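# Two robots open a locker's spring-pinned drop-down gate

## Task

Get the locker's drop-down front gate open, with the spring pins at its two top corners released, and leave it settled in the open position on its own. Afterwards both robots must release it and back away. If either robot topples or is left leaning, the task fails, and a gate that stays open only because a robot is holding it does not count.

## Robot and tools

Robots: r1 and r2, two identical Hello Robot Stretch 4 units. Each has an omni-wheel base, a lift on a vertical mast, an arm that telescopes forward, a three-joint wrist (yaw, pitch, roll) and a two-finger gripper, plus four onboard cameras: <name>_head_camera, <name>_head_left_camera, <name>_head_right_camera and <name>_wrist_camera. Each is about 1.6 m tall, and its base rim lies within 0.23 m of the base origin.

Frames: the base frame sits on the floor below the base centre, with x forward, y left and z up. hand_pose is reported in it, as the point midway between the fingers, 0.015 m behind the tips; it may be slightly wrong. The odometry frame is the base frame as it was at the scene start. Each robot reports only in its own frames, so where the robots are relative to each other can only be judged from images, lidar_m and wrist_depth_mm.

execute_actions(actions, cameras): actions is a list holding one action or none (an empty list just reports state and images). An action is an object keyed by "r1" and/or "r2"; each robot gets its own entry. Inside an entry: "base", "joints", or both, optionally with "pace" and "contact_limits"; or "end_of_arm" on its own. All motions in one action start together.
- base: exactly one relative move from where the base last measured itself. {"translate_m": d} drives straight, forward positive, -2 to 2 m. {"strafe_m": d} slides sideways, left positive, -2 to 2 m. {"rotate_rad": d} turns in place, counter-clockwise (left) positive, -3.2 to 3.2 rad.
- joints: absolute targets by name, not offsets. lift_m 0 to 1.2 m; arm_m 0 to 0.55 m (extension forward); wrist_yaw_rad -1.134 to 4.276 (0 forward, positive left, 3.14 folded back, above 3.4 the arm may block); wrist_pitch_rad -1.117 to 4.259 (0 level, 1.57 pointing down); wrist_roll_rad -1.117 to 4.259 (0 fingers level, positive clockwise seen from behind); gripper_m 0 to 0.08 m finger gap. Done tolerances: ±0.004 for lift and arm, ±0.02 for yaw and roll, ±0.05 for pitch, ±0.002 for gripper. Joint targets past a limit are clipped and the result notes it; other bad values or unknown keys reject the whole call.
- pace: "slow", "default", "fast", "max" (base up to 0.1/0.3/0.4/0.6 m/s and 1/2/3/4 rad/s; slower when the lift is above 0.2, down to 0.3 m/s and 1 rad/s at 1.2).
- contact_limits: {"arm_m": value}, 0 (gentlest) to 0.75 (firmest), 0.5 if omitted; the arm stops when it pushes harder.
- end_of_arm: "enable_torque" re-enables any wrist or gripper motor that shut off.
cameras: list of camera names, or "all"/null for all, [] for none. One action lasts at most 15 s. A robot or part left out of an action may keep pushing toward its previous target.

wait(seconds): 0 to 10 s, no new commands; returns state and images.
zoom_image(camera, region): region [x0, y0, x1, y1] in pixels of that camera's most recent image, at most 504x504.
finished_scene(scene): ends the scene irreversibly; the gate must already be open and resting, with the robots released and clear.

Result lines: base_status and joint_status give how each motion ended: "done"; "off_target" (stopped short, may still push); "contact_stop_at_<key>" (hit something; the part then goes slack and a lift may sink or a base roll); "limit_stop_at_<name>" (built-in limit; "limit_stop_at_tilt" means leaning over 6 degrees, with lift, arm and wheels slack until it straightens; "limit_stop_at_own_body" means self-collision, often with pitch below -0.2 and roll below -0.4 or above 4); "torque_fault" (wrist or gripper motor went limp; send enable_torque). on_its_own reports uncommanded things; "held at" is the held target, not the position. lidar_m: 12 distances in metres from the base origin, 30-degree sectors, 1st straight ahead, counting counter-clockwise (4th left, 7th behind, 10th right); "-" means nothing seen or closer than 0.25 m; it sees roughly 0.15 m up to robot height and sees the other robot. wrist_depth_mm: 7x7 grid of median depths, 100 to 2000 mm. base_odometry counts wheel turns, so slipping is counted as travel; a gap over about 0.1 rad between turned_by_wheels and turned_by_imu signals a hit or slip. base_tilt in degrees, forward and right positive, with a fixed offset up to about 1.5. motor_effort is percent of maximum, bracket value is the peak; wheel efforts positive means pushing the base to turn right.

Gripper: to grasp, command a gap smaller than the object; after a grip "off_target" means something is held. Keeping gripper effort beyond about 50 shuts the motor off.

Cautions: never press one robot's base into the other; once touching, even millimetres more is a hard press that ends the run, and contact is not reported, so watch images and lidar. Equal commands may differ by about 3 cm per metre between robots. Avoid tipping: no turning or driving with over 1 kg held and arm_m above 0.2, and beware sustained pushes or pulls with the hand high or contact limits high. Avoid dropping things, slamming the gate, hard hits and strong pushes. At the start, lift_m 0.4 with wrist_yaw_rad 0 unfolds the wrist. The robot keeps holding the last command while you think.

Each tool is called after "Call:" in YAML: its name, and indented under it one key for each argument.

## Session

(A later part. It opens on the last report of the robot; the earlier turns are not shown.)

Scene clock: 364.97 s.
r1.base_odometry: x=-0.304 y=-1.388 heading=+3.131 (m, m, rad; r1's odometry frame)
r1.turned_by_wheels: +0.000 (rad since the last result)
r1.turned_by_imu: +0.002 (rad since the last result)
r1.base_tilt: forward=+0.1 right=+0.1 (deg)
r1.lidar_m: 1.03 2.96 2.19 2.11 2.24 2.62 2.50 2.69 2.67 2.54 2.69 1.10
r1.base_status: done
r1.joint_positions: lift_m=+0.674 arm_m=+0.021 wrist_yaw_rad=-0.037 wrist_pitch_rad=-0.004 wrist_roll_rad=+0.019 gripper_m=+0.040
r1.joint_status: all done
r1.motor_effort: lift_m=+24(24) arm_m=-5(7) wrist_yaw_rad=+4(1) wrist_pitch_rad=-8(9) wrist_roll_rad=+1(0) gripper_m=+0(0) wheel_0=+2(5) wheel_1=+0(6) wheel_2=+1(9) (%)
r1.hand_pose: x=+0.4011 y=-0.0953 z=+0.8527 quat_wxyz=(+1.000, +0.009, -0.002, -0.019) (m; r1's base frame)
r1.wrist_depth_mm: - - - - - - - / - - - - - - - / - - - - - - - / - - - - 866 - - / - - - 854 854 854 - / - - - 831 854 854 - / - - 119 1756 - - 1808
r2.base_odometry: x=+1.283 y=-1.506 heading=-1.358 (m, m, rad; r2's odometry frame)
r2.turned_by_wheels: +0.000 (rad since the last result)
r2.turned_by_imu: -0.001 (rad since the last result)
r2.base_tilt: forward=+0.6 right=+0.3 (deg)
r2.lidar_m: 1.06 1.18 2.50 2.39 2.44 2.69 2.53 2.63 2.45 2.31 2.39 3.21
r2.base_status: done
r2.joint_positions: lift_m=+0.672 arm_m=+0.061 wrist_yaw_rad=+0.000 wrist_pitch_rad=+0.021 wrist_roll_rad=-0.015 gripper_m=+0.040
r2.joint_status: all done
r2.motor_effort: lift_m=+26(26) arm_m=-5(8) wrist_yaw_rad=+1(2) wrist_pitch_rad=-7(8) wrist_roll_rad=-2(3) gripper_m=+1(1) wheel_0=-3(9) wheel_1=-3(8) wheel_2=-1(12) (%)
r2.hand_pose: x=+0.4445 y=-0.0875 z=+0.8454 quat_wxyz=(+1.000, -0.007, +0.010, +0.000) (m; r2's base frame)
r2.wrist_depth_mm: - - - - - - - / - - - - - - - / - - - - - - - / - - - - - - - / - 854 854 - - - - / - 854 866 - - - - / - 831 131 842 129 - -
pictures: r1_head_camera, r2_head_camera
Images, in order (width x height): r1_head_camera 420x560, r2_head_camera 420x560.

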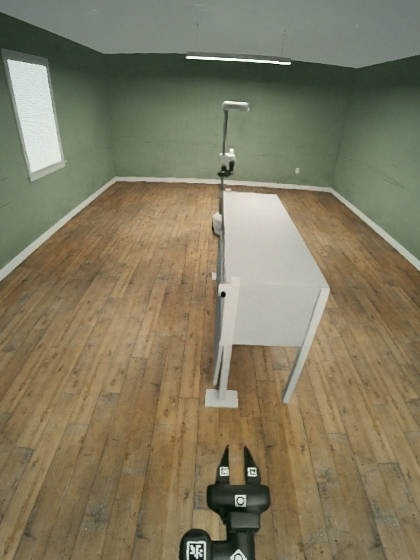

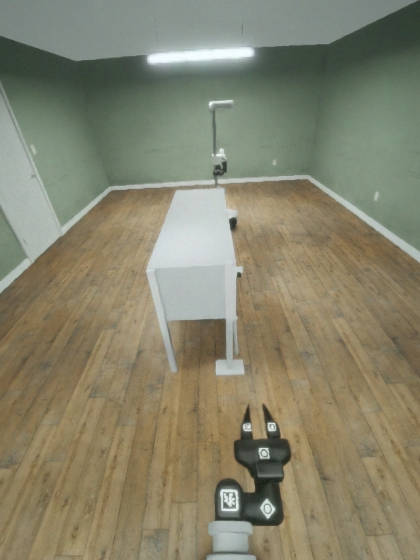

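Call:
zoom_image:
  camera: "r1_head_camera"
  region: [190, 260, 290, 420]

Call:
execute_actions:
  actions: []
  cameras: ["r1_head_camera"]

Call:
zoom_image:
  camera: "r1_head_camera"
  region: [190, 260, 290, 420]

Region (190, 260, 290, 420) of r1_head_camera's 420x560 image, scaled by 3.150, with more detail than that image has; it fills the left 315 columns of this view, and the rest is white.

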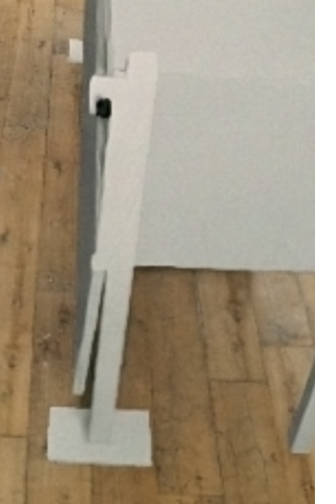

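Scene clock: 370.33 s.
r1.base_odometry: x=-0.304 y=-1.388 heading=+3.131 (m, m, rad; r1's odometry frame)
r1.turned_by_wheels: +0.000 (rad since the last result)
r1.turned_by_imu: +0.001 (rad since the last result)
r1.base_tilt: forward=+0.1 right=+0.1 (deg)
r1.lidar_m: 1.03 2.96 2.20 2.12 2.25 2.60 2.51 2.65 2.67 2.56 2.68 1.11
r1.base_status: done
r1.joint_positions: lift_m=+0.674 arm_m=+0.021 wrist_yaw_rad=-0.037 wrist_pitch_rad=-0.004 wrist_roll_rad=+0.019 gripper_m=+0.040
r1.joint_status: all done
r1.motor_effort: lift_m=+24(24) arm_m=-5(7) wrist_yaw_rad=+3(1) wrist_pitch_rad=-8(9) wrist_roll_rad=+0(0) gripper_m=+2(0) wheel_0=+1(5) wheel_1=+0(6) wheel_2=+1(9) (%)
r1.hand_pose: x=+0.4011 y=-0.0953 z=+0.8527 quat_wxyz=(+1.000, +0.009, -0.002, -0.019) (m; r1's base frame)
r1.wrist_depth_mm: - - - - - - - / - - - - - - - / - - - - - - - / - - - - 891 - - / - - - 831 842 842 - / - - - 842 854 842 - / - - 118 1756 - - 1808
r2.base_odometry: x=+1.283 y=-1.506 heading=-1.358 (m, m, rad; r2's odometry frame)
r2.turned_by_wheels: +0.000 (rad since the last result)
r2.turned_by_imu: -0.001 (rad since the last result)
r2.base_tilt: forward=+0.6 right=+0.5 (deg)
r2.lidar_m: 1.11 1.17 2.50 2.37 2.44 2.65 2.54 2.63 2.48 2.28 2.42 3.17
r2.base_status: done
r2.joint_positions: lift_m=+0.672 arm_m=+0.061 wrist_yaw_rad=+0.000 wrist_pitch_rad=+0.021 wrist_roll_rad=-0.015 gripper_m=+0.040
r2.joint_status: all done
r2.motor_effort: lift_m=+26(26) arm_m=-6(8) wrist_yaw_rad=+1(2) wrist_pitch_rad=-7(8) wrist_roll_rad=-3(3) gripper_m=+0(1) wheel_0=-3(9) wheel_1=-3(8) wheel_2=-1(12) (%)
r2.hand_pose: x=+0.4445 y=-0.0875 z=+0.8454 quat_wxyz=(+1.000, -0.007, +0.010, +0.000) (m; r2's base frame)
r2.wrist_depth_mm: - - - - - - - / - - - - - - - / - - - - - - - / - - - - - - - / - 854 854 - - - - / - 854 866 - - - - / - 820 131 842 129 - -
pictures: r1_head_camera
Images, in order (width x height): r1_head_camera 420x560.

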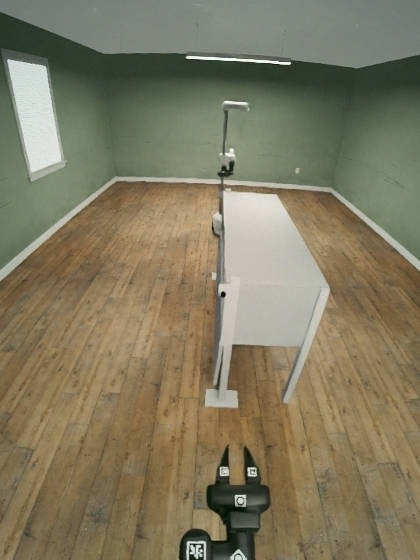

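Region (190, 260, 290, 420) of r1_head_camera's 420x560 image, scaled by 3.150, with more detail than that image has; it fills the left 315 columns of this view, and the rest is white.

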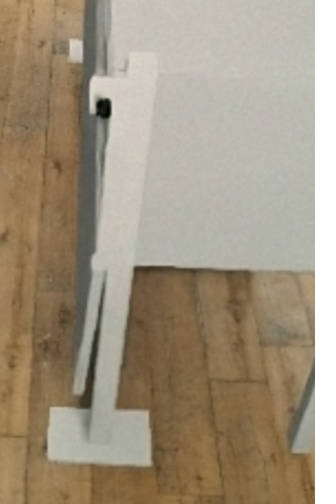

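The gate hangs open and still, and both robots are level and clear.

Call:
finished_scene:
  scene: 2

The scene is finished: the task was done.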